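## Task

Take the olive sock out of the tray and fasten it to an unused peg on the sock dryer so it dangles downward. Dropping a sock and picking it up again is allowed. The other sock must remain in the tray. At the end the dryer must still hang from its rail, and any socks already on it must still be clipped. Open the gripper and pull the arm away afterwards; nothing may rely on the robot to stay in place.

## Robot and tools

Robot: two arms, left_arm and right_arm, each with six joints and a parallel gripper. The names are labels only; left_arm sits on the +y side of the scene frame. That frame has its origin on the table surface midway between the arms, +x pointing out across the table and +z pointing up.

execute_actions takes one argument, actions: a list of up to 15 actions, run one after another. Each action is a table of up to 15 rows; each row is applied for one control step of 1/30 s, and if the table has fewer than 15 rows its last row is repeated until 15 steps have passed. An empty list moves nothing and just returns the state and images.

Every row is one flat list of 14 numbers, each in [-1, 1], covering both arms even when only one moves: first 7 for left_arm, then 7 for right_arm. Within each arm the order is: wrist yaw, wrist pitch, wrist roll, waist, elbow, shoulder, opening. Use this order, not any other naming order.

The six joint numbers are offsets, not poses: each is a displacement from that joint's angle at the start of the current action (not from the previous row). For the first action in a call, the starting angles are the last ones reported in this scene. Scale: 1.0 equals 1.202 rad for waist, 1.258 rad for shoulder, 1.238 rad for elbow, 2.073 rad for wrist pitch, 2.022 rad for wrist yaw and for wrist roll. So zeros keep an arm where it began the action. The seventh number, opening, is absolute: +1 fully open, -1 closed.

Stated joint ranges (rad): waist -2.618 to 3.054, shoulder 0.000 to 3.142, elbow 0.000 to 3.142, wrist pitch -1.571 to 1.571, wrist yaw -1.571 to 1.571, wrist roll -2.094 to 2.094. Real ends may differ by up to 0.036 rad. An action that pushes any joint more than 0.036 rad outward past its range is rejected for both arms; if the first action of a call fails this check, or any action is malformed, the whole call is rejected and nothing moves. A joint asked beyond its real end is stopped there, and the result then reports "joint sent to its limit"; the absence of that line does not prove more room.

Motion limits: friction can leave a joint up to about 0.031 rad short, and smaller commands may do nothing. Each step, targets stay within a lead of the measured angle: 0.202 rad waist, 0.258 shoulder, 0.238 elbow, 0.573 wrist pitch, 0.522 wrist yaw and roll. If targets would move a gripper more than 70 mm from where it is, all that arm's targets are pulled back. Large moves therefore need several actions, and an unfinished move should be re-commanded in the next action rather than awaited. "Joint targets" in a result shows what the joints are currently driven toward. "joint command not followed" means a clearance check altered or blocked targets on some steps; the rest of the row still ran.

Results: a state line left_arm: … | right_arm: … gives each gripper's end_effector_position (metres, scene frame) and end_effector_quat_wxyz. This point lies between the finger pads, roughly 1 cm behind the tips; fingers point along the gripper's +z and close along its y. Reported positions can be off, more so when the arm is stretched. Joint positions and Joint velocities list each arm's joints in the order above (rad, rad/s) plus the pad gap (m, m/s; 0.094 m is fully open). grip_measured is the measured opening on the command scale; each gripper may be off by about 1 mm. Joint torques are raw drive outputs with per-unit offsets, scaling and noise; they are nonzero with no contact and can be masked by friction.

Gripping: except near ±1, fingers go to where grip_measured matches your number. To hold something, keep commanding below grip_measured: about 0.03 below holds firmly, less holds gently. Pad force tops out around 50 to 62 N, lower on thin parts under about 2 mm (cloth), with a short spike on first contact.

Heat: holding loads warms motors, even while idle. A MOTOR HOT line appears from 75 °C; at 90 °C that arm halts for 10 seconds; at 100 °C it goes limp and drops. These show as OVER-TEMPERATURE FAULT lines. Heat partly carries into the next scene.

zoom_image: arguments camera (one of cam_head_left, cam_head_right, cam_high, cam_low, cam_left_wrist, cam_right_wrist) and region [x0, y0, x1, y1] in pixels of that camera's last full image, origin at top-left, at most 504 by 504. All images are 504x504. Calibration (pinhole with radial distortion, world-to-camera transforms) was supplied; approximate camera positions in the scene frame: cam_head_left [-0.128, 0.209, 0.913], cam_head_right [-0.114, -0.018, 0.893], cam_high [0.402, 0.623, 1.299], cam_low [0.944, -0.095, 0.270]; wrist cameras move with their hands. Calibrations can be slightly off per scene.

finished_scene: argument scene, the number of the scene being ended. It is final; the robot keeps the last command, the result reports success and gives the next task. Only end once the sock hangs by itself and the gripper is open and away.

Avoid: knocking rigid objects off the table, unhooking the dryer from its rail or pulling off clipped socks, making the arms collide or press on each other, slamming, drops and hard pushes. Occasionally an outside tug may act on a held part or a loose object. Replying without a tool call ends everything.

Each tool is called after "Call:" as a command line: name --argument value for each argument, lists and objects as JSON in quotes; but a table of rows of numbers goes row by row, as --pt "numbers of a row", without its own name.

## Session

Call:
execute_actions --actions '[]'

Scene clock: 0.00 s.
left_arm: end_effector_position=(+0.1710, +0.1688, +0.1564) grip_measured=+1.000 end_effector_quat_wxyz=(+0.210, +0.102, +0.965, -0.121) | right_arm: end_effector_position=(+0.0119, -0.1361, +0.1174) grip_measured=+1.000 end_effector_quat_wxyz=(+0.020, +0.983, +0.179, +0.023)
Joint names: [wrist yaw, wrist pitch, wrist roll, waist, elbow, shoulder]
Joint positions: left_arm=[-0.047 -1.094 -0.503 -0.707  0.855  0.844  0.094] | right_arm=[ 0.05  -1.327 -1.875  1.562  1.097  1.375  0.094]
Joint velocities: left_arm=[-0.037  0.007  0.022 -0.002  0.012  0.002  0.   ] | right_arm=[0.037 0.007 0.022 0.007 0.007 0.002 0.   ]
Joint torques (N m, as the arm reports them, + toward a larger angle): no reading
Joint targets: left_arm=[-0.047 -1.094 -0.503 -0.707 0.855 0.844] | right_arm=[0.050 -1.327 -1.875 1.562 1.097 1.375]
camera_calibration (this result's frames):
cam_left_wrist: T_world_to_cam=[[-0.404385, -0.908905, 0.101803, 0.20271], [-0.913865, 0.397129, -0.084492, 0.132292], [0.0363664, -0.127201, -0.99121, 0.283853], [0, 0, 0, 1]] pos_world=[0.192547, 0.167814, 0.271899]
cam_right_wrist: T_world_to_cam=[[-0.0597031, 0.998048, -0.0183352, 0.141867], [0.851683, 0.0605107, 0.520552, -0.0393711], [0.520646, 0.0154628, -0.853633, 0.213429], [0, 0, 0, 1]] pos_world=[-0.0691192, -0.142507, 0.205286]

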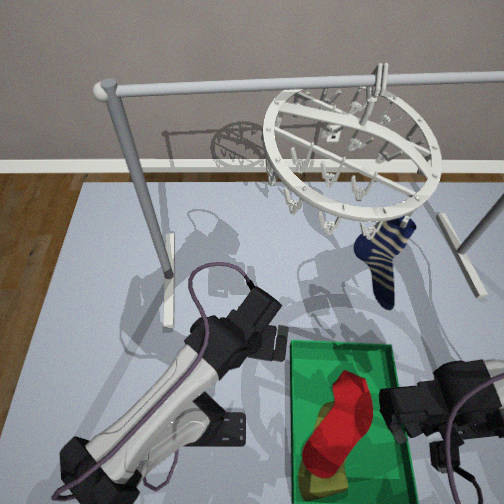

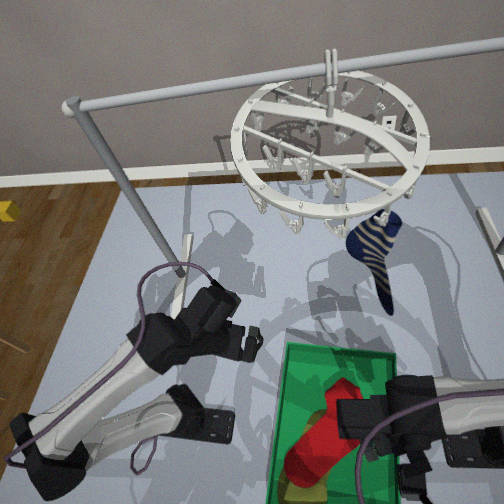

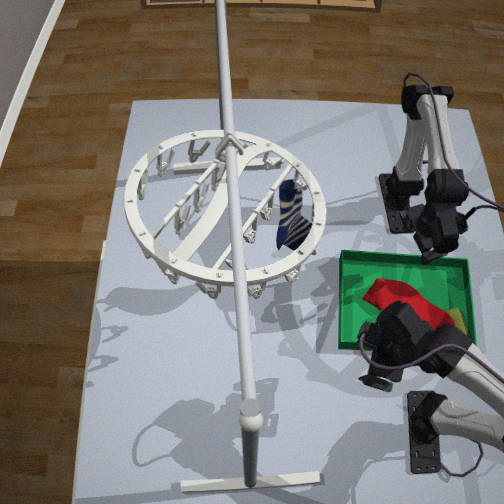

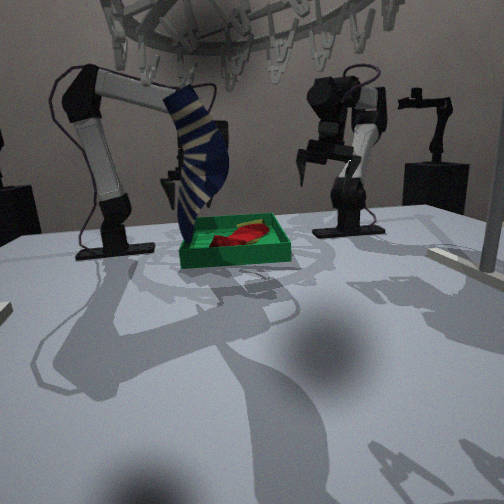

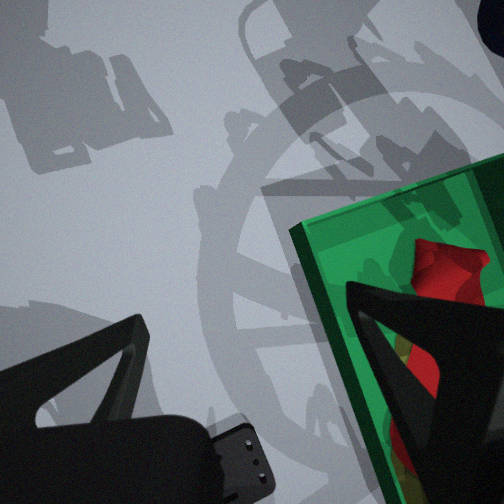

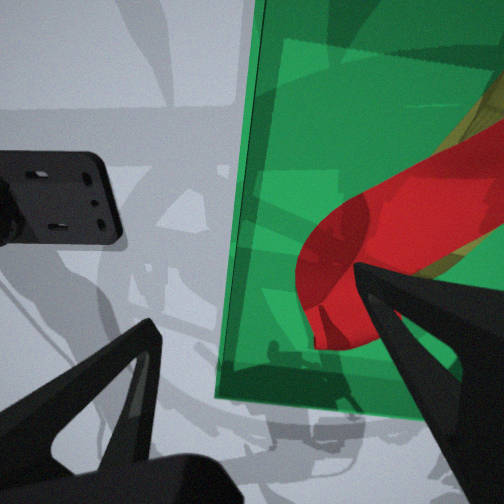

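Call:
execute_actions --actions '[[[0,0,0.25,0.3,0.1,-0.15,1,-0.03,0,0.24,0.08,0.2,0.1,0.5]],[[0,0,0,0.3,0,-0.1,1,0,0,0.24,0,0.2,0.2,0.2]],[[0,0,0,0,0,0,1,0,0.07,0,0,0.13,0.22,0.2]],[[0,0,0,0,0,0,1,0,0,0,0,0,0,0.2]]]'

Scene clock: 6.63 s.
left_arm: end_effector_position=(+0.1960, +0.3024, +0.2643) grip_measured=+1.000 end_effector_quat_wxyz=(+0.458, -0.012, +0.889, +0.011) | right_arm: end_effector_position=(-0.0443, +0.0508, +0.0737) grip_measured=+0.201 end_effector_quat_wxyz=(-0.020, +0.972, -0.234, -0.007)
Joint names: [wrist yaw, wrist pitch, wrist roll, waist, elbow, shoulder]
Joint positions: left_arm=[-0.046 -1.083 -0.023 -0.001  0.98   0.517  0.094] | right_arm=[ 0.003 -1.178 -0.95   1.655  1.703  2.054  0.056]
Joint velocities: left_arm=[-0.022  0.007 -0.022  0.002  0.002 -0.007  0.   ] | right_arm=[-0.11  -0.081  0.007 -0.007 -0.002  0.007 -0.   ]
Joint torques (N m, as the arm reports them, + toward a larger angle): left_arm=[-0.05  2.13 -0.05  0.    5.45  2.55] | right_arm=[ -0.02   0.4    0.04  -0.39   5.61 -12.81]
Joint targets: left_arm=[-0.046 -1.083 -0.023 -0.001 0.980 0.517] | right_arm=[0.003 -1.178 -0.950 1.655 1.703 2.054]
camera_calibration (this result's frames):
cam_left_wrist: T_world_to_cam=[[-0.0705795, -0.984467, -0.160758, 0.350133], [-0.844449, 0.144753, -0.515705, 0.28786], [0.530965, 0.0993538, -0.841549, 0.201862], [0, 0, 0, 1]] pos_world=[0.160614, 0.28297, 0.374614]
cam_right_wrist: T_world_to_cam=[[0.69865, 0.714122, 0.0437981, -0.00539377], [0.624924, -0.638901, 0.448638, 0.0506506], [0.348365, -0.286071, -0.89264, 0.212997], [0, 0, 0, 1]] pos_world=[-0.102085, 0.0971448, 0.167642]

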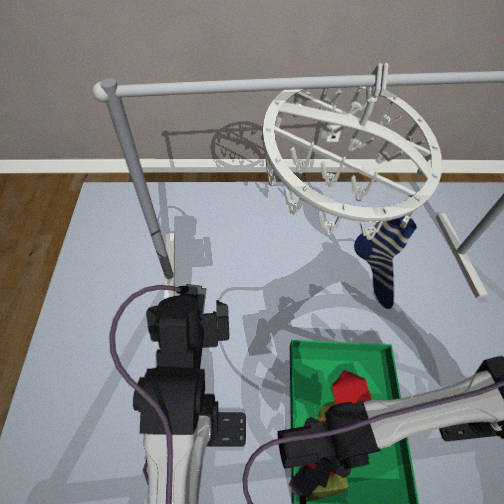

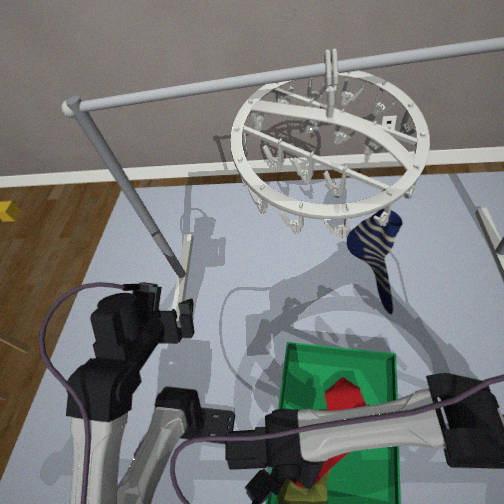

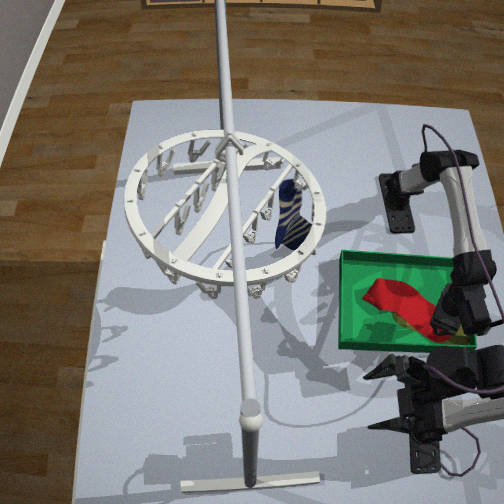

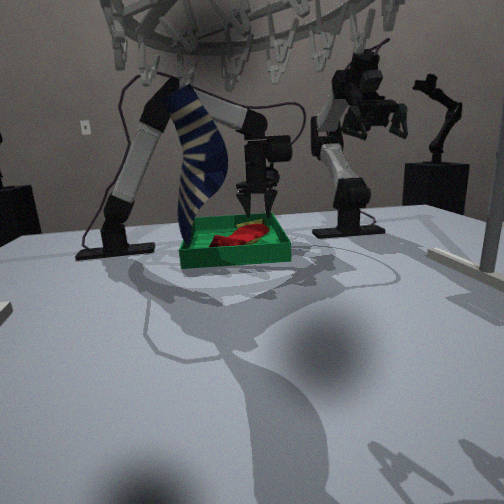

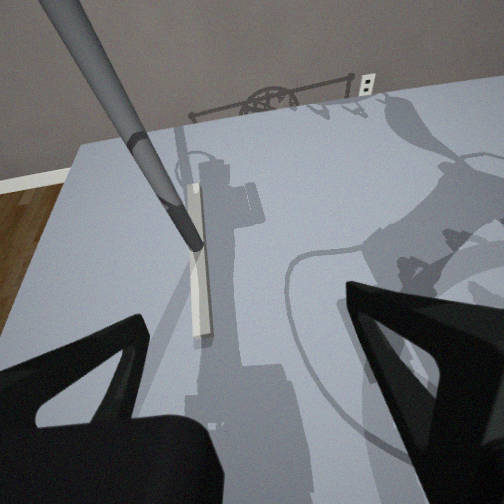

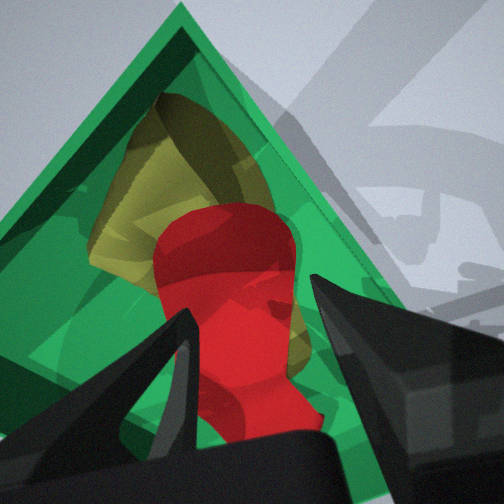

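Call:
execute_actions --actions '[[[0,0,0,0,0,0,1,0,0,0,0,-0.045,0,0.6]],[[0,0,0,0,0,0,1,0,0,0,0,0,0.045,0.6]],[[0,0,0,0,0,0,1,0,0,0,0,0,0,-0.3]],[[0,0,0,0,0,0,1,0,0,0,0,0,0,-1]],[[0,0,0,0,0,0,1,0,0,0,0,0,0,-1]],[[0,0,0,0,0,0,1,0,0,0,0,0,-0.12,-1]]]'

Scene clock: 12.87 s.
left_arm: end_effector_position=(+0.1960, +0.3024, +0.2643) grip_measured=+1.000 end_effector_quat_wxyz=(+0.458, -0.012, +0.889, +0.011) | right_arm: end_effector_position=(-0.0425, +0.0389, +0.0948) grip_measured=-0.992 end_effector_quat_wxyz=(-0.038, +0.971, -0.234, -0.014)
Joint names: [wrist yaw, wrist pitch, wrist roll, waist, elbow, shoulder]
Joint positions: left_arm=[-0.046 -1.083 -0.023 -0.001  0.98   0.517  0.094] | right_arm=[ 0.003 -1.178 -0.95   1.655  1.648  1.959  0.   ]
Joint velocities: left_arm=[ 0.007 -0.007  0.051 -0.002 -0.002 -0.027  0.   ] | right_arm=[-0.037 -0.022  0.037 -0.007  0.017  0.007 -0.   ]
Joint torques (N m, as the arm reports them, + toward a larger angle): left_arm=[-0.03  2.13 -0.01 -0.14  5.56  2.63] | right_arm=[ -0.02   0.53   0.04  -0.39   6.51 -11.36]
Joint targets: left_arm=[-0.046 -1.083 -0.023 -0.001 0.980 0.517] | right_arm=[0.003 -1.177 -0.950 1.655 1.659 1.964]
camera_calibration (this result's frames):
cam_left_wrist: T_world_to_cam=[[-0.0705795, -0.984467, -0.160758, 0.350133], [-0.844449, 0.144753, -0.515705, 0.28786], [0.530965, 0.0993538, -0.841549, 0.201862], [0, 0, 0, 1]] pos_world=[0.160614, 0.28297, 0.374614]
cam_right_wrist: T_world_to_cam=[[0.698978, 0.711935, 0.0676723, -0.00125668], [0.627475, -0.655935, 0.419553, 0.0360266], [0.343083, -0.250796, -0.905205, 0.227422], [0, 0, 0, 1]] pos_world=[-0.099752, 0.0815623, 0.190833]

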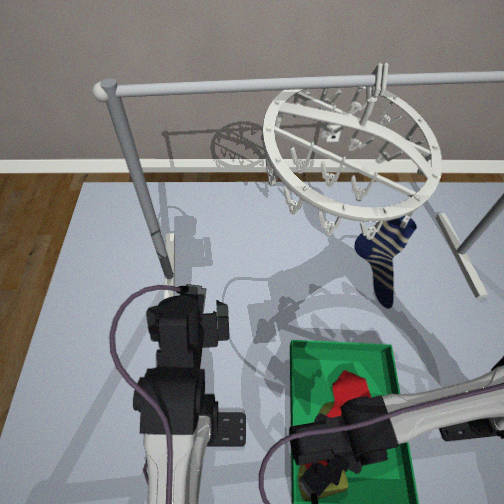

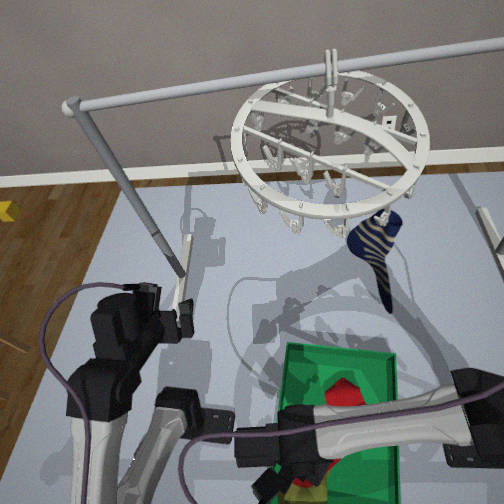

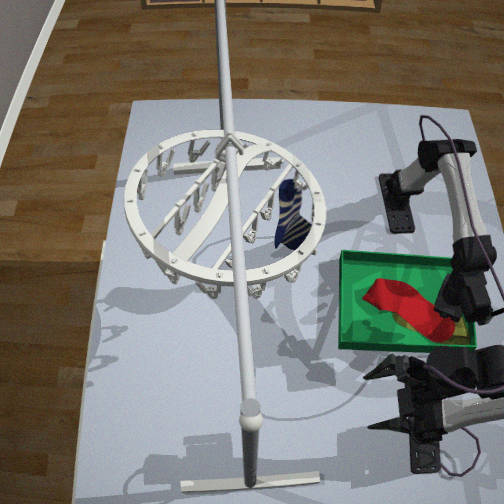

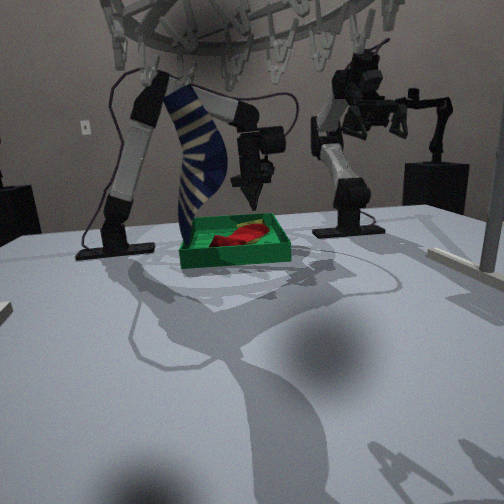

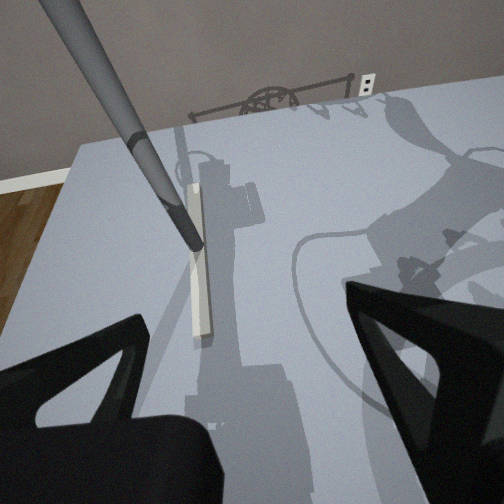

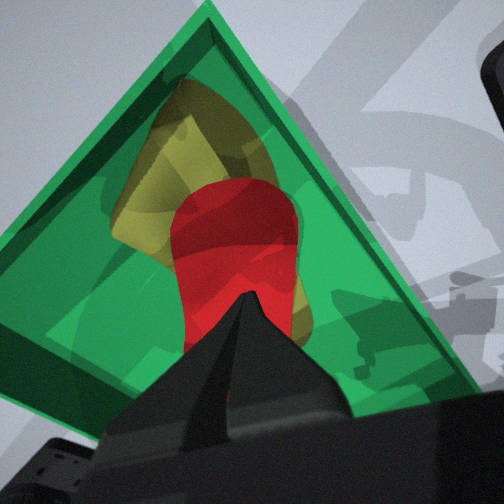

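Call:
execute_actions --actions '[[[0,0,0,0,0,0,1,0,0.03,0,0,0,0.08,0.75]],[[0,0,0,0,0,0,1,0,0,0,0,0,0.065,0.75]],[[0,0,0,0,0,0,1,0,0,0,0,0,0.015,-0.2]],[[0,0,0,0,0,0,1,0,0,0,0,0,0.015,-1]],[[0,0,0,0,0,0,1,0,0,0,0,0,0,-1]],[[0,0,0,0,0,0,1,0,0,0,0,0,-0.12,-1]]]'

Scene clock: 17.93 s.
left_arm: end_effector_position=(+0.1960, +0.3024, +0.2643) grip_measured=+1.000 end_effector_quat_wxyz=(+0.458, -0.012, +0.889, +0.011) | right_arm: end_effector_position=(-0.0453, +0.0375, +0.0845) grip_measured=-0.916 end_effector_quat_wxyz=(-0.023, +0.972, -0.234, -0.017)
Joint names: [wrist yaw, wrist pitch, wrist roll, waist, elbow, shoulder]
Joint positions: left_arm=[-0.046 -1.083 -0.023 -0.001  0.98   0.517  0.094] | right_arm=[-0.015 -1.176 -0.95   1.655  1.645  1.985  0.004]
Joint velocities: left_arm=[-0.066 -0.051  0.022  0.012 -0.007  0.002  0.   ] | right_arm=[ 0.007 -0.007 -0.007 -0.002 -0.002 -0.002  0.   ]
Joint torques (N m, as the arm reports them, + toward a larger angle): left_arm=[-0.03  2.14 -0.03 -0.2   5.67  2.6 ] | right_arm=[ -0.02   0.48   0.04  -0.32   6.37 -11.88]
Joint targets: left_arm=[-0.046 -1.083 -0.023 -0.001 0.980 0.517] | right_arm=[-0.015 -1.175 -0.950 1.655 1.655 1.989]
camera_calibration (this result's frames):
cam_left_wrist: T_world_to_cam=[[-0.0705795, -0.984467, -0.160758, 0.350133], [-0.844449, 0.144753, -0.515705, 0.28786], [0.530965, 0.0993538, -0.841549, 0.201862], [0, 0, 0, 1]] pos_world=[0.160614, 0.28297, 0.374614]
cam_right_wrist: T_world_to_cam=[[0.699369, 0.713801, 0.037024, 0.00493863], [0.633798, -0.643264, 0.429549, 0.0401548], [0.330429, -0.276947, -0.902284, 0.218921], [0, 0, 0, 1]] pos_world=[-0.101242, 0.0829346, 0.180098]

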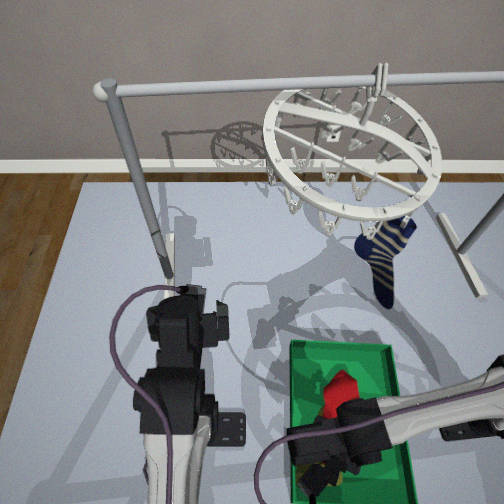

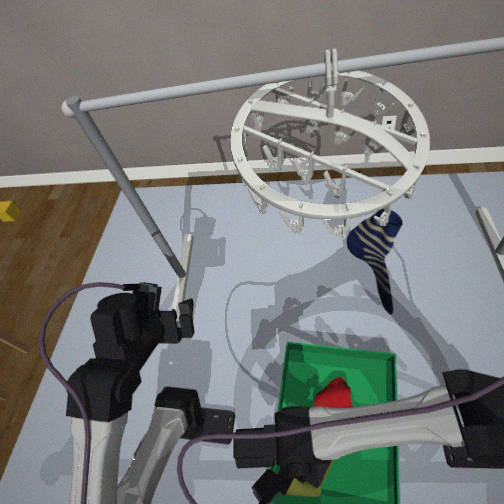

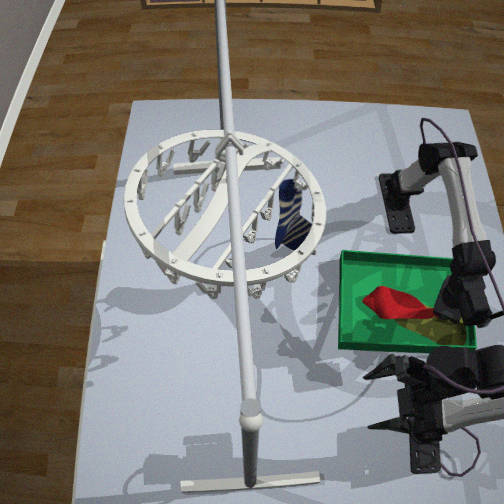

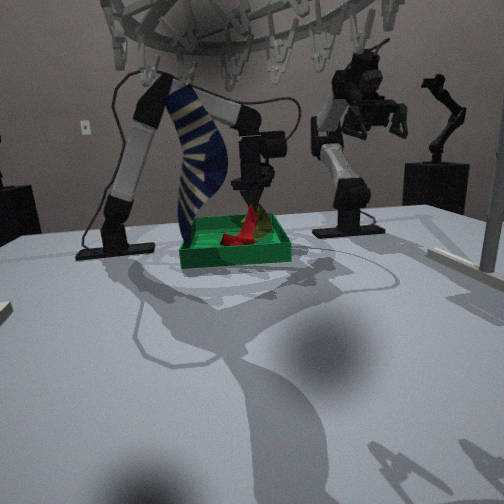

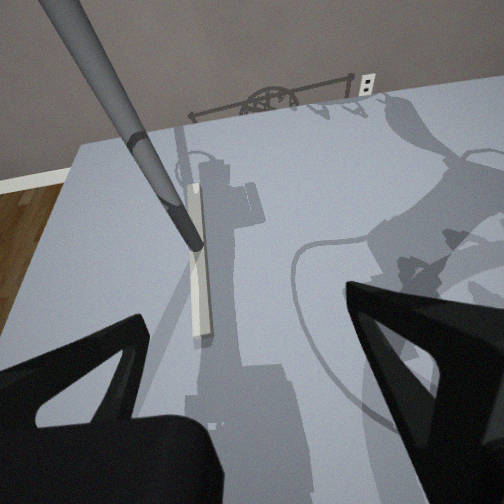

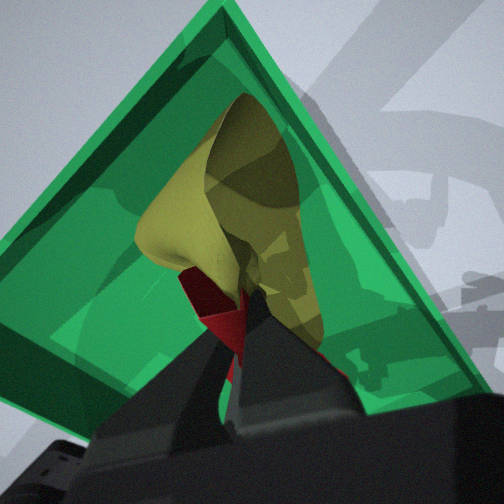

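Call:
execute_actions --actions '[[[0,0,0,0,0,0,1,0,0,0,0,0,0.05,-1]],[[0,0,0,0,0,0,1,0,0,0,0,0,0,0.8]],[[0,0,0,0,0,0,1,0,0,0,0,-0.05,-0.15,0.8]],[[0,0,0,0,0,0,1,0,0.07,-0.35,-0.33,-0.23,-0.14,0.8]],[[0,0,0,0,0,0,1,0,0,0,0,0,0,0.8]]]'

Scene clock: 23.43 s.
left_arm: end_effector_position=(+0.1960, +0.3024, +0.2643) grip_measured=+1.000 end_effector_quat_wxyz=(+0.458, -0.012, +0.889, +0.011) | right_arm: end_effector_position=(+0.0988, -0.0215, +0.0939) grip_measured=+0.799 end_effector_quat_wxyz=(-0.066, +0.993, -0.101, +0.007)
Joint names: [wrist yaw, wrist pitch, wrist roll, waist, elbow, shoulder]
Joint positions: left_arm=[-0.046 -1.083 -0.023 -0.001  0.98   0.517  0.094] | right_arm=[-0.007 -1.048 -1.622  1.253  1.316  1.705  0.084]
Joint velocities: left_arm=[ 0.022  0.051  0.022 -0.002  0.007 -0.002  0.   ] | right_arm=[-0.007 -0.081 -0.007 -0.002 -0.022  0.002 -0.001]
Joint torques (N m, as the arm reports them, + toward a larger angle): left_arm=[-0.06  2.16 -0.03 -0.15  5.5   2.55] | right_arm=[-0.04  0.56  0.05 -0.39  5.73 -9.23]
Joint targets: left_arm=[-0.046 -1.083 -0.023 -0.001 0.980 0.517] | right_arm=[-0.007 -1.048 -1.621 1.252 1.316 1.705]
camera_calibration (this result's frames):
cam_left_wrist: T_world_to_cam=[[-0.0705795, -0.984467, -0.160758, 0.350133], [-0.844449, 0.144753, -0.515705, 0.28786], [0.530965, 0.0993538, -0.841549, 0.201862], [0, 0, 0, 1]] pos_world=[0.160614, 0.28297, 0.374614]
cam_right_wrist: T_world_to_cam=[[0.48041, 0.865244, 0.143386, -0.0391691], [0.753492, -0.490847, 0.437401, -0.102491], [0.448839, -0.102091, -0.887762, 0.154137], [0, 0, 0, 1]] pos_world=[0.0268608, -0.000680633, 0.187283]

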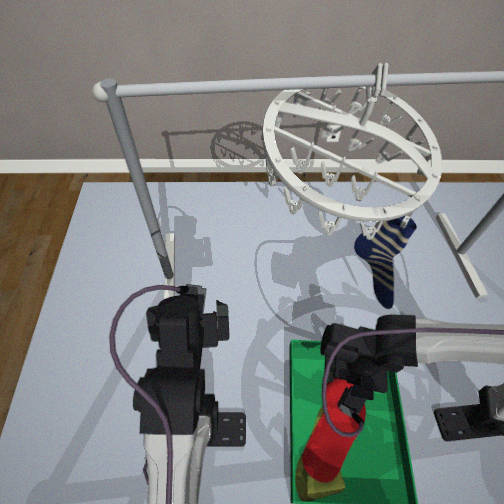

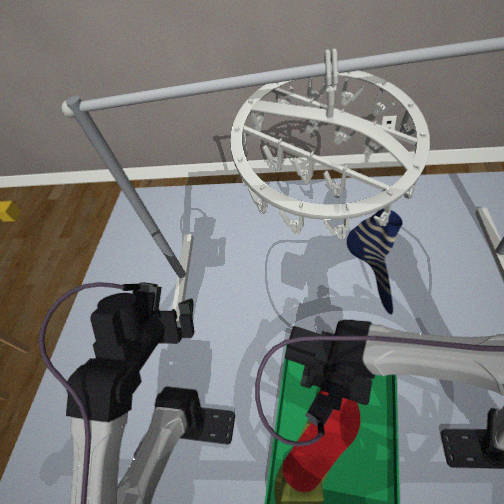

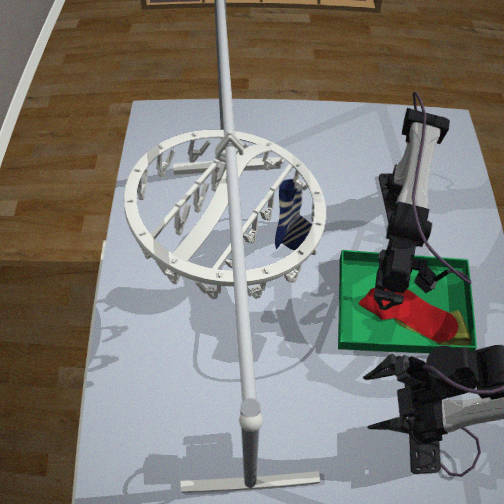

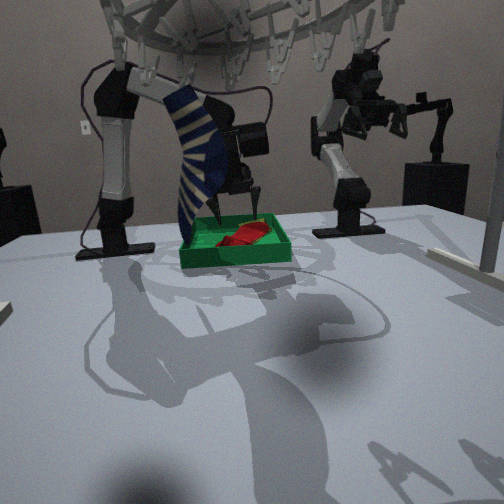

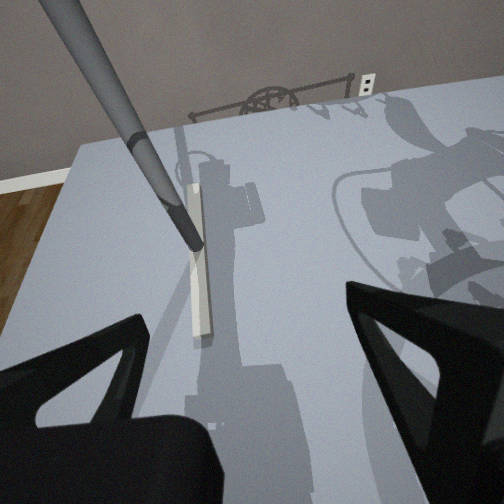

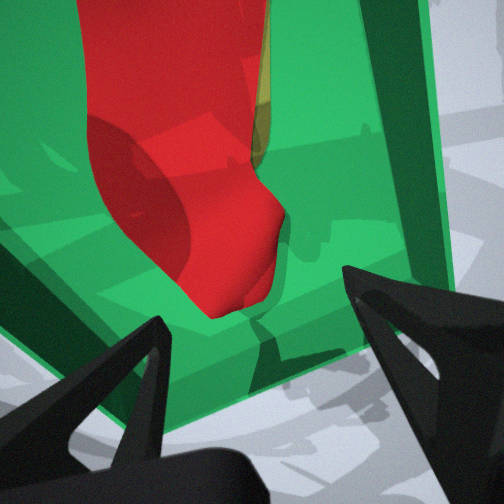

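Call:
execute_actions --actions '[[[0,0,0,0,0,0,1,0,0,-0.17,0,0,0.1,0.9]],[[0,0,0,0,0,0,1,0,0,0,0,0,0.08,0.9]],[[0,0,0,0,0,0,1,0,0,0,0,0,0.025,-0.2]],[[0,0,0,0,0,0,1,0,0,0,0,0,0.025,-1]],[[0,0,0,0,0,0,1,0,0,0,0,0,0,-1]],[[0,0,0,0,0,0,1,0,-0.08,0,0,0,-0.2,-1]],[[0,0,0,0,0,0,1,0,-0.08,0,0,0,-0.2,-1]],[[0,0,0,0,0,0,1,0,0,0,0.15,0,-0.2,-1]]]'

Scene clock: 32.27 s.
left_arm: end_effector_position=(+0.1960, +0.3024, +0.2643) grip_measured=+1.000 end_effector_quat_wxyz=(+0.458, -0.012, +0.889, +0.011) | right_arm: end_effector_position=(+0.0308, -0.1070, +0.2271) grip_measured=-0.932 end_effector_quat_wxyz=(-0.190, +0.970, +0.149, +0.037)
Joint names: [wrist yaw, wrist pitch, wrist roll, waist, elbow, shoulder]
Joint positions: left_arm=[-0.046 -1.083 -0.023 -0.001  0.98   0.517  0.094] | right_arm=[-0.013 -1.341 -1.948  1.432  1.327  1.167  0.003]
Joint velocities: left_arm=[-0.022  0.051  0.007 -0.012 -0.002  0.012  0.   ] | right_arm=[-0.022 -0.007 -0.022 -0.002 -0.002 -0.002 -0.   ]
Joint torques (N m, as the arm reports them, + toward a larger angle): left_arm=[-0.04  2.13 -0.01 -0.11  5.48  2.59] | right_arm=[-0.04  1.11  0.06 -0.32  5.8  -2.41]
Joint targets: left_arm=[-0.046 -1.083 -0.023 -0.001 0.980 0.517] | right_arm=[-0.012 -1.340 -1.949 1.433 1.328 1.176]
camera_calibration (this result's frames):
cam_left_wrist: T_world_to_cam=[[-0.0705795, -0.984467, -0.160758, 0.350133], [-0.844449, 0.144753, -0.515705, 0.28786], [0.530965, 0.0993538, -0.841549, 0.201862], [0, 0, 0, 1]] pos_world=[0.160614, 0.28297, 0.374614]
cam_right_wrist: T_world_to_cam=[[-0.00756521, 0.918734, 0.394805, 0.0120146], [0.871428, -0.187592, 0.453235, -0.12624], [0.490465, 0.347473, -0.799191, 0.320848], [0, 0, 0, 1]] pos_world=[-0.0472647, -0.146206, 0.308892]

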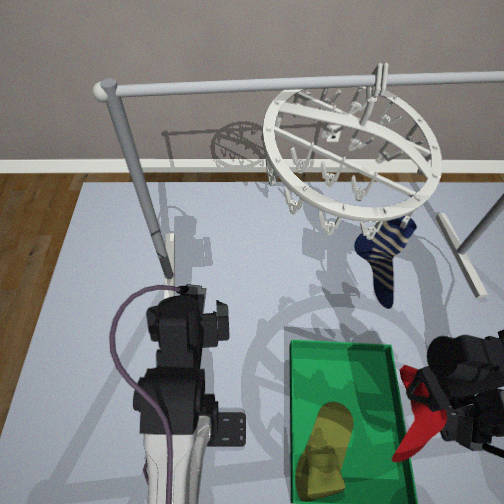

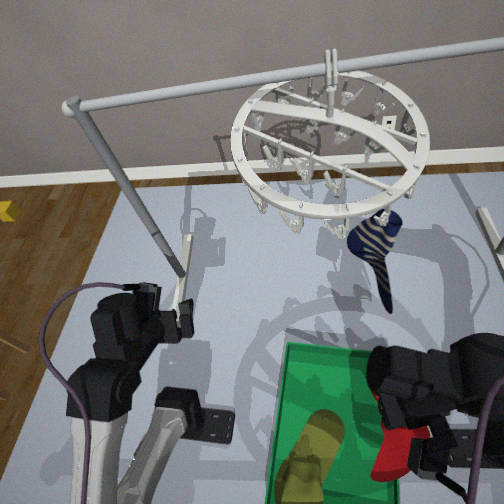

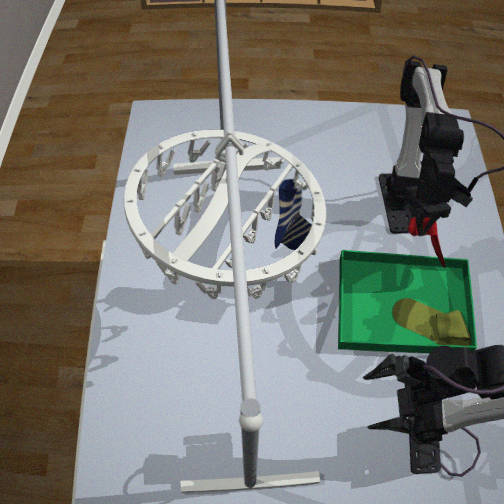

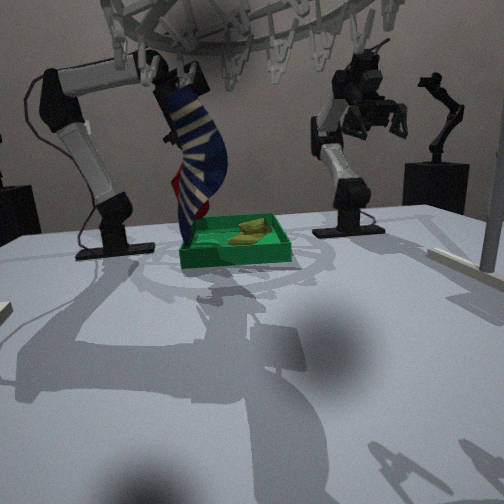

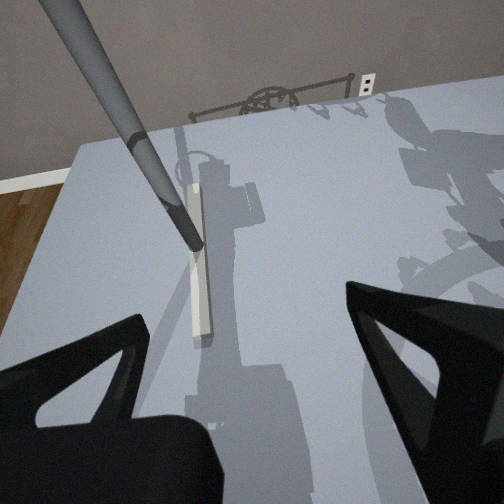

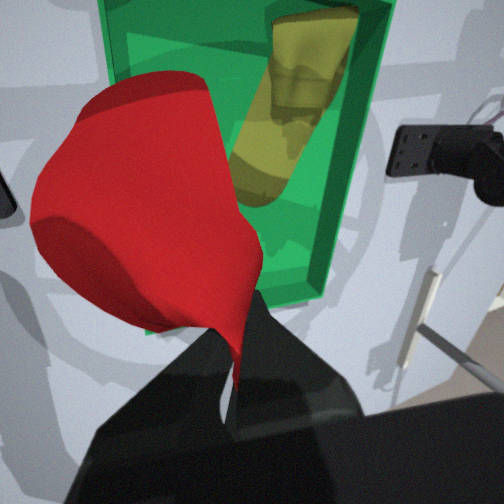

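Call:
execute_actions --actions '[[[0,0,-0.25,-0.4,0,0,1,0,0,0,-0.15,-0.05,-0.15,-1]],[[0,0,-0.25,-0.45,0,0.1,1,0,0,0,0,0,0,-1]],[[0,-0.04,-0.25,-0.45,0.05,0.2,1,0,0,0,0,0,0,-1]],[[0,0,-0.23,-0.37,0.06,0.22,0.5,0,0,0,0,0,0,-1]],[[0,0,0,0,0,0.2,0.5,0,0,0,0,0,0,-1]],[[0,0,0,0,0,0,0.5,0,0,0,0,0,0,-1]]]'

Scene clock: 41.03 s.
left_arm: end_effector_position=(-0.0882, +0.0591, +0.1013) grip_measured=+0.502 end_effector_quat_wxyz=(+0.009, +0.051, +0.998, -0.041) | right_arm: end_effector_position=(+0.0647, -0.1437, +0.2499) grip_measured=-0.932 end_effector_quat_wxyz=(-0.251, +0.963, +0.064, +0.075)
Joint names: [wrist yaw, wrist pitch, wrist roll, waist, elbow, shoulder]
Joint positions: left_arm=[-0.048 -1.143 -1.9   -1.984  1.106  1.464  0.071] | right_arm=[-0.012 -1.345 -1.948  1.259  1.275  0.97   0.003]
Joint velocities: left_arm=[ 0.022 -0.037  0.037  0.002 -0.002  0.022 -0.   ] | right_arm=[-0.095  0.022  0.022 -0.012 -0.002  0.002  0.   ]
Joint torques (N m, as the arm reports them, + toward a larger angle): left_arm=[-0.13  0.54 -0.04  0.02  5.84 -5.53] | right_arm=[-0.04  1.37  0.06 -0.33  5.62 -1.13]
Joint targets: left_arm=[-0.048 -1.143 -1.900 -1.984 1.106 1.464] | right_arm=[-0.012 -1.345 -1.948 1.259 1.275 0.970]
camera_calibration (this result's frames):
cam_left_wrist: T_world_to_cam=[[-0.28278, -0.956681, 0.0692599, 0.0206282], [-0.892157, 0.288851, 0.347305, -0.101079], [-0.352266, 0.0364201, -0.935191, 0.175126], [0, 0, 0, 1]] pos_world=[-0.022654, 0.0425532, 0.197453]
cam_right_wrist: T_world_to_cam=[[0.135432, 0.843985, 0.518987, -0.0140315], [0.81023, -0.395824, 0.432262, -0.193739], [0.57025, 0.361957, -0.737429, 0.316679], [0, 0, 0, 1]] pos_world=[-0.0217128, -0.179468, 0.324556]

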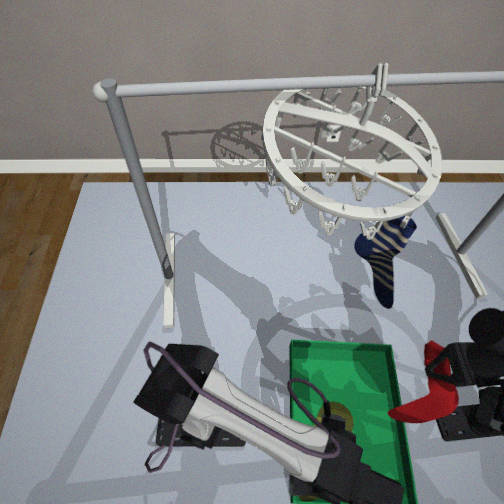

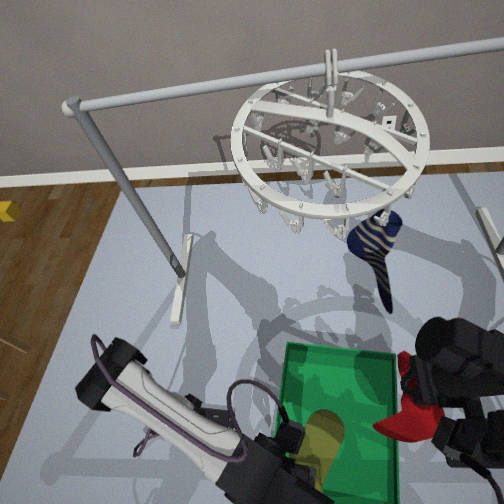

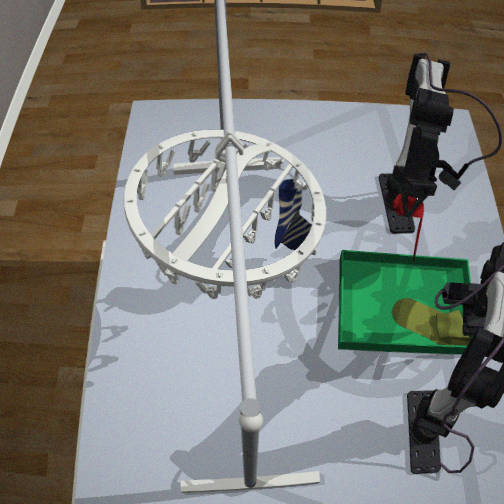

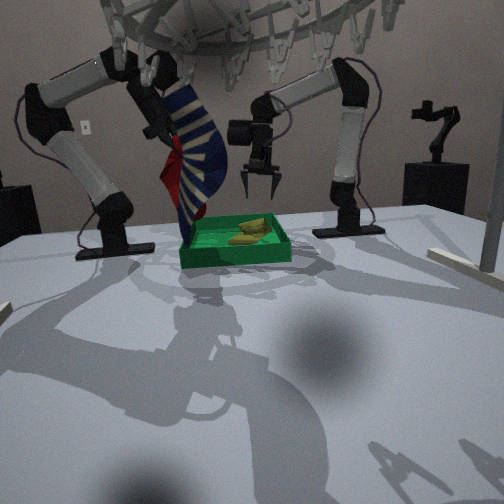

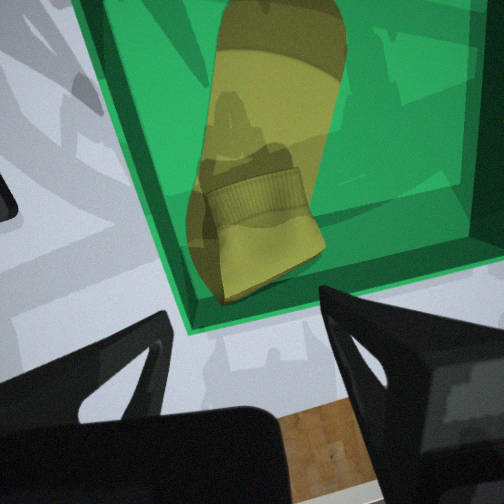

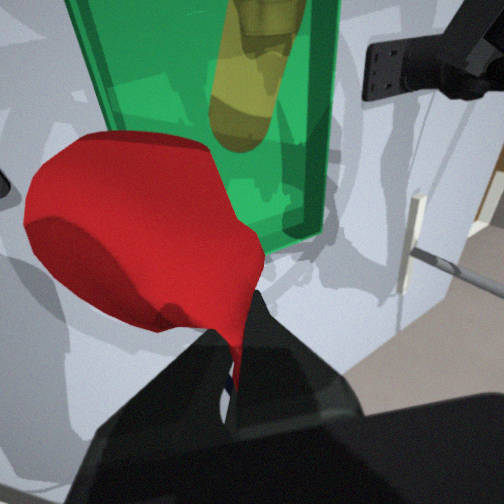

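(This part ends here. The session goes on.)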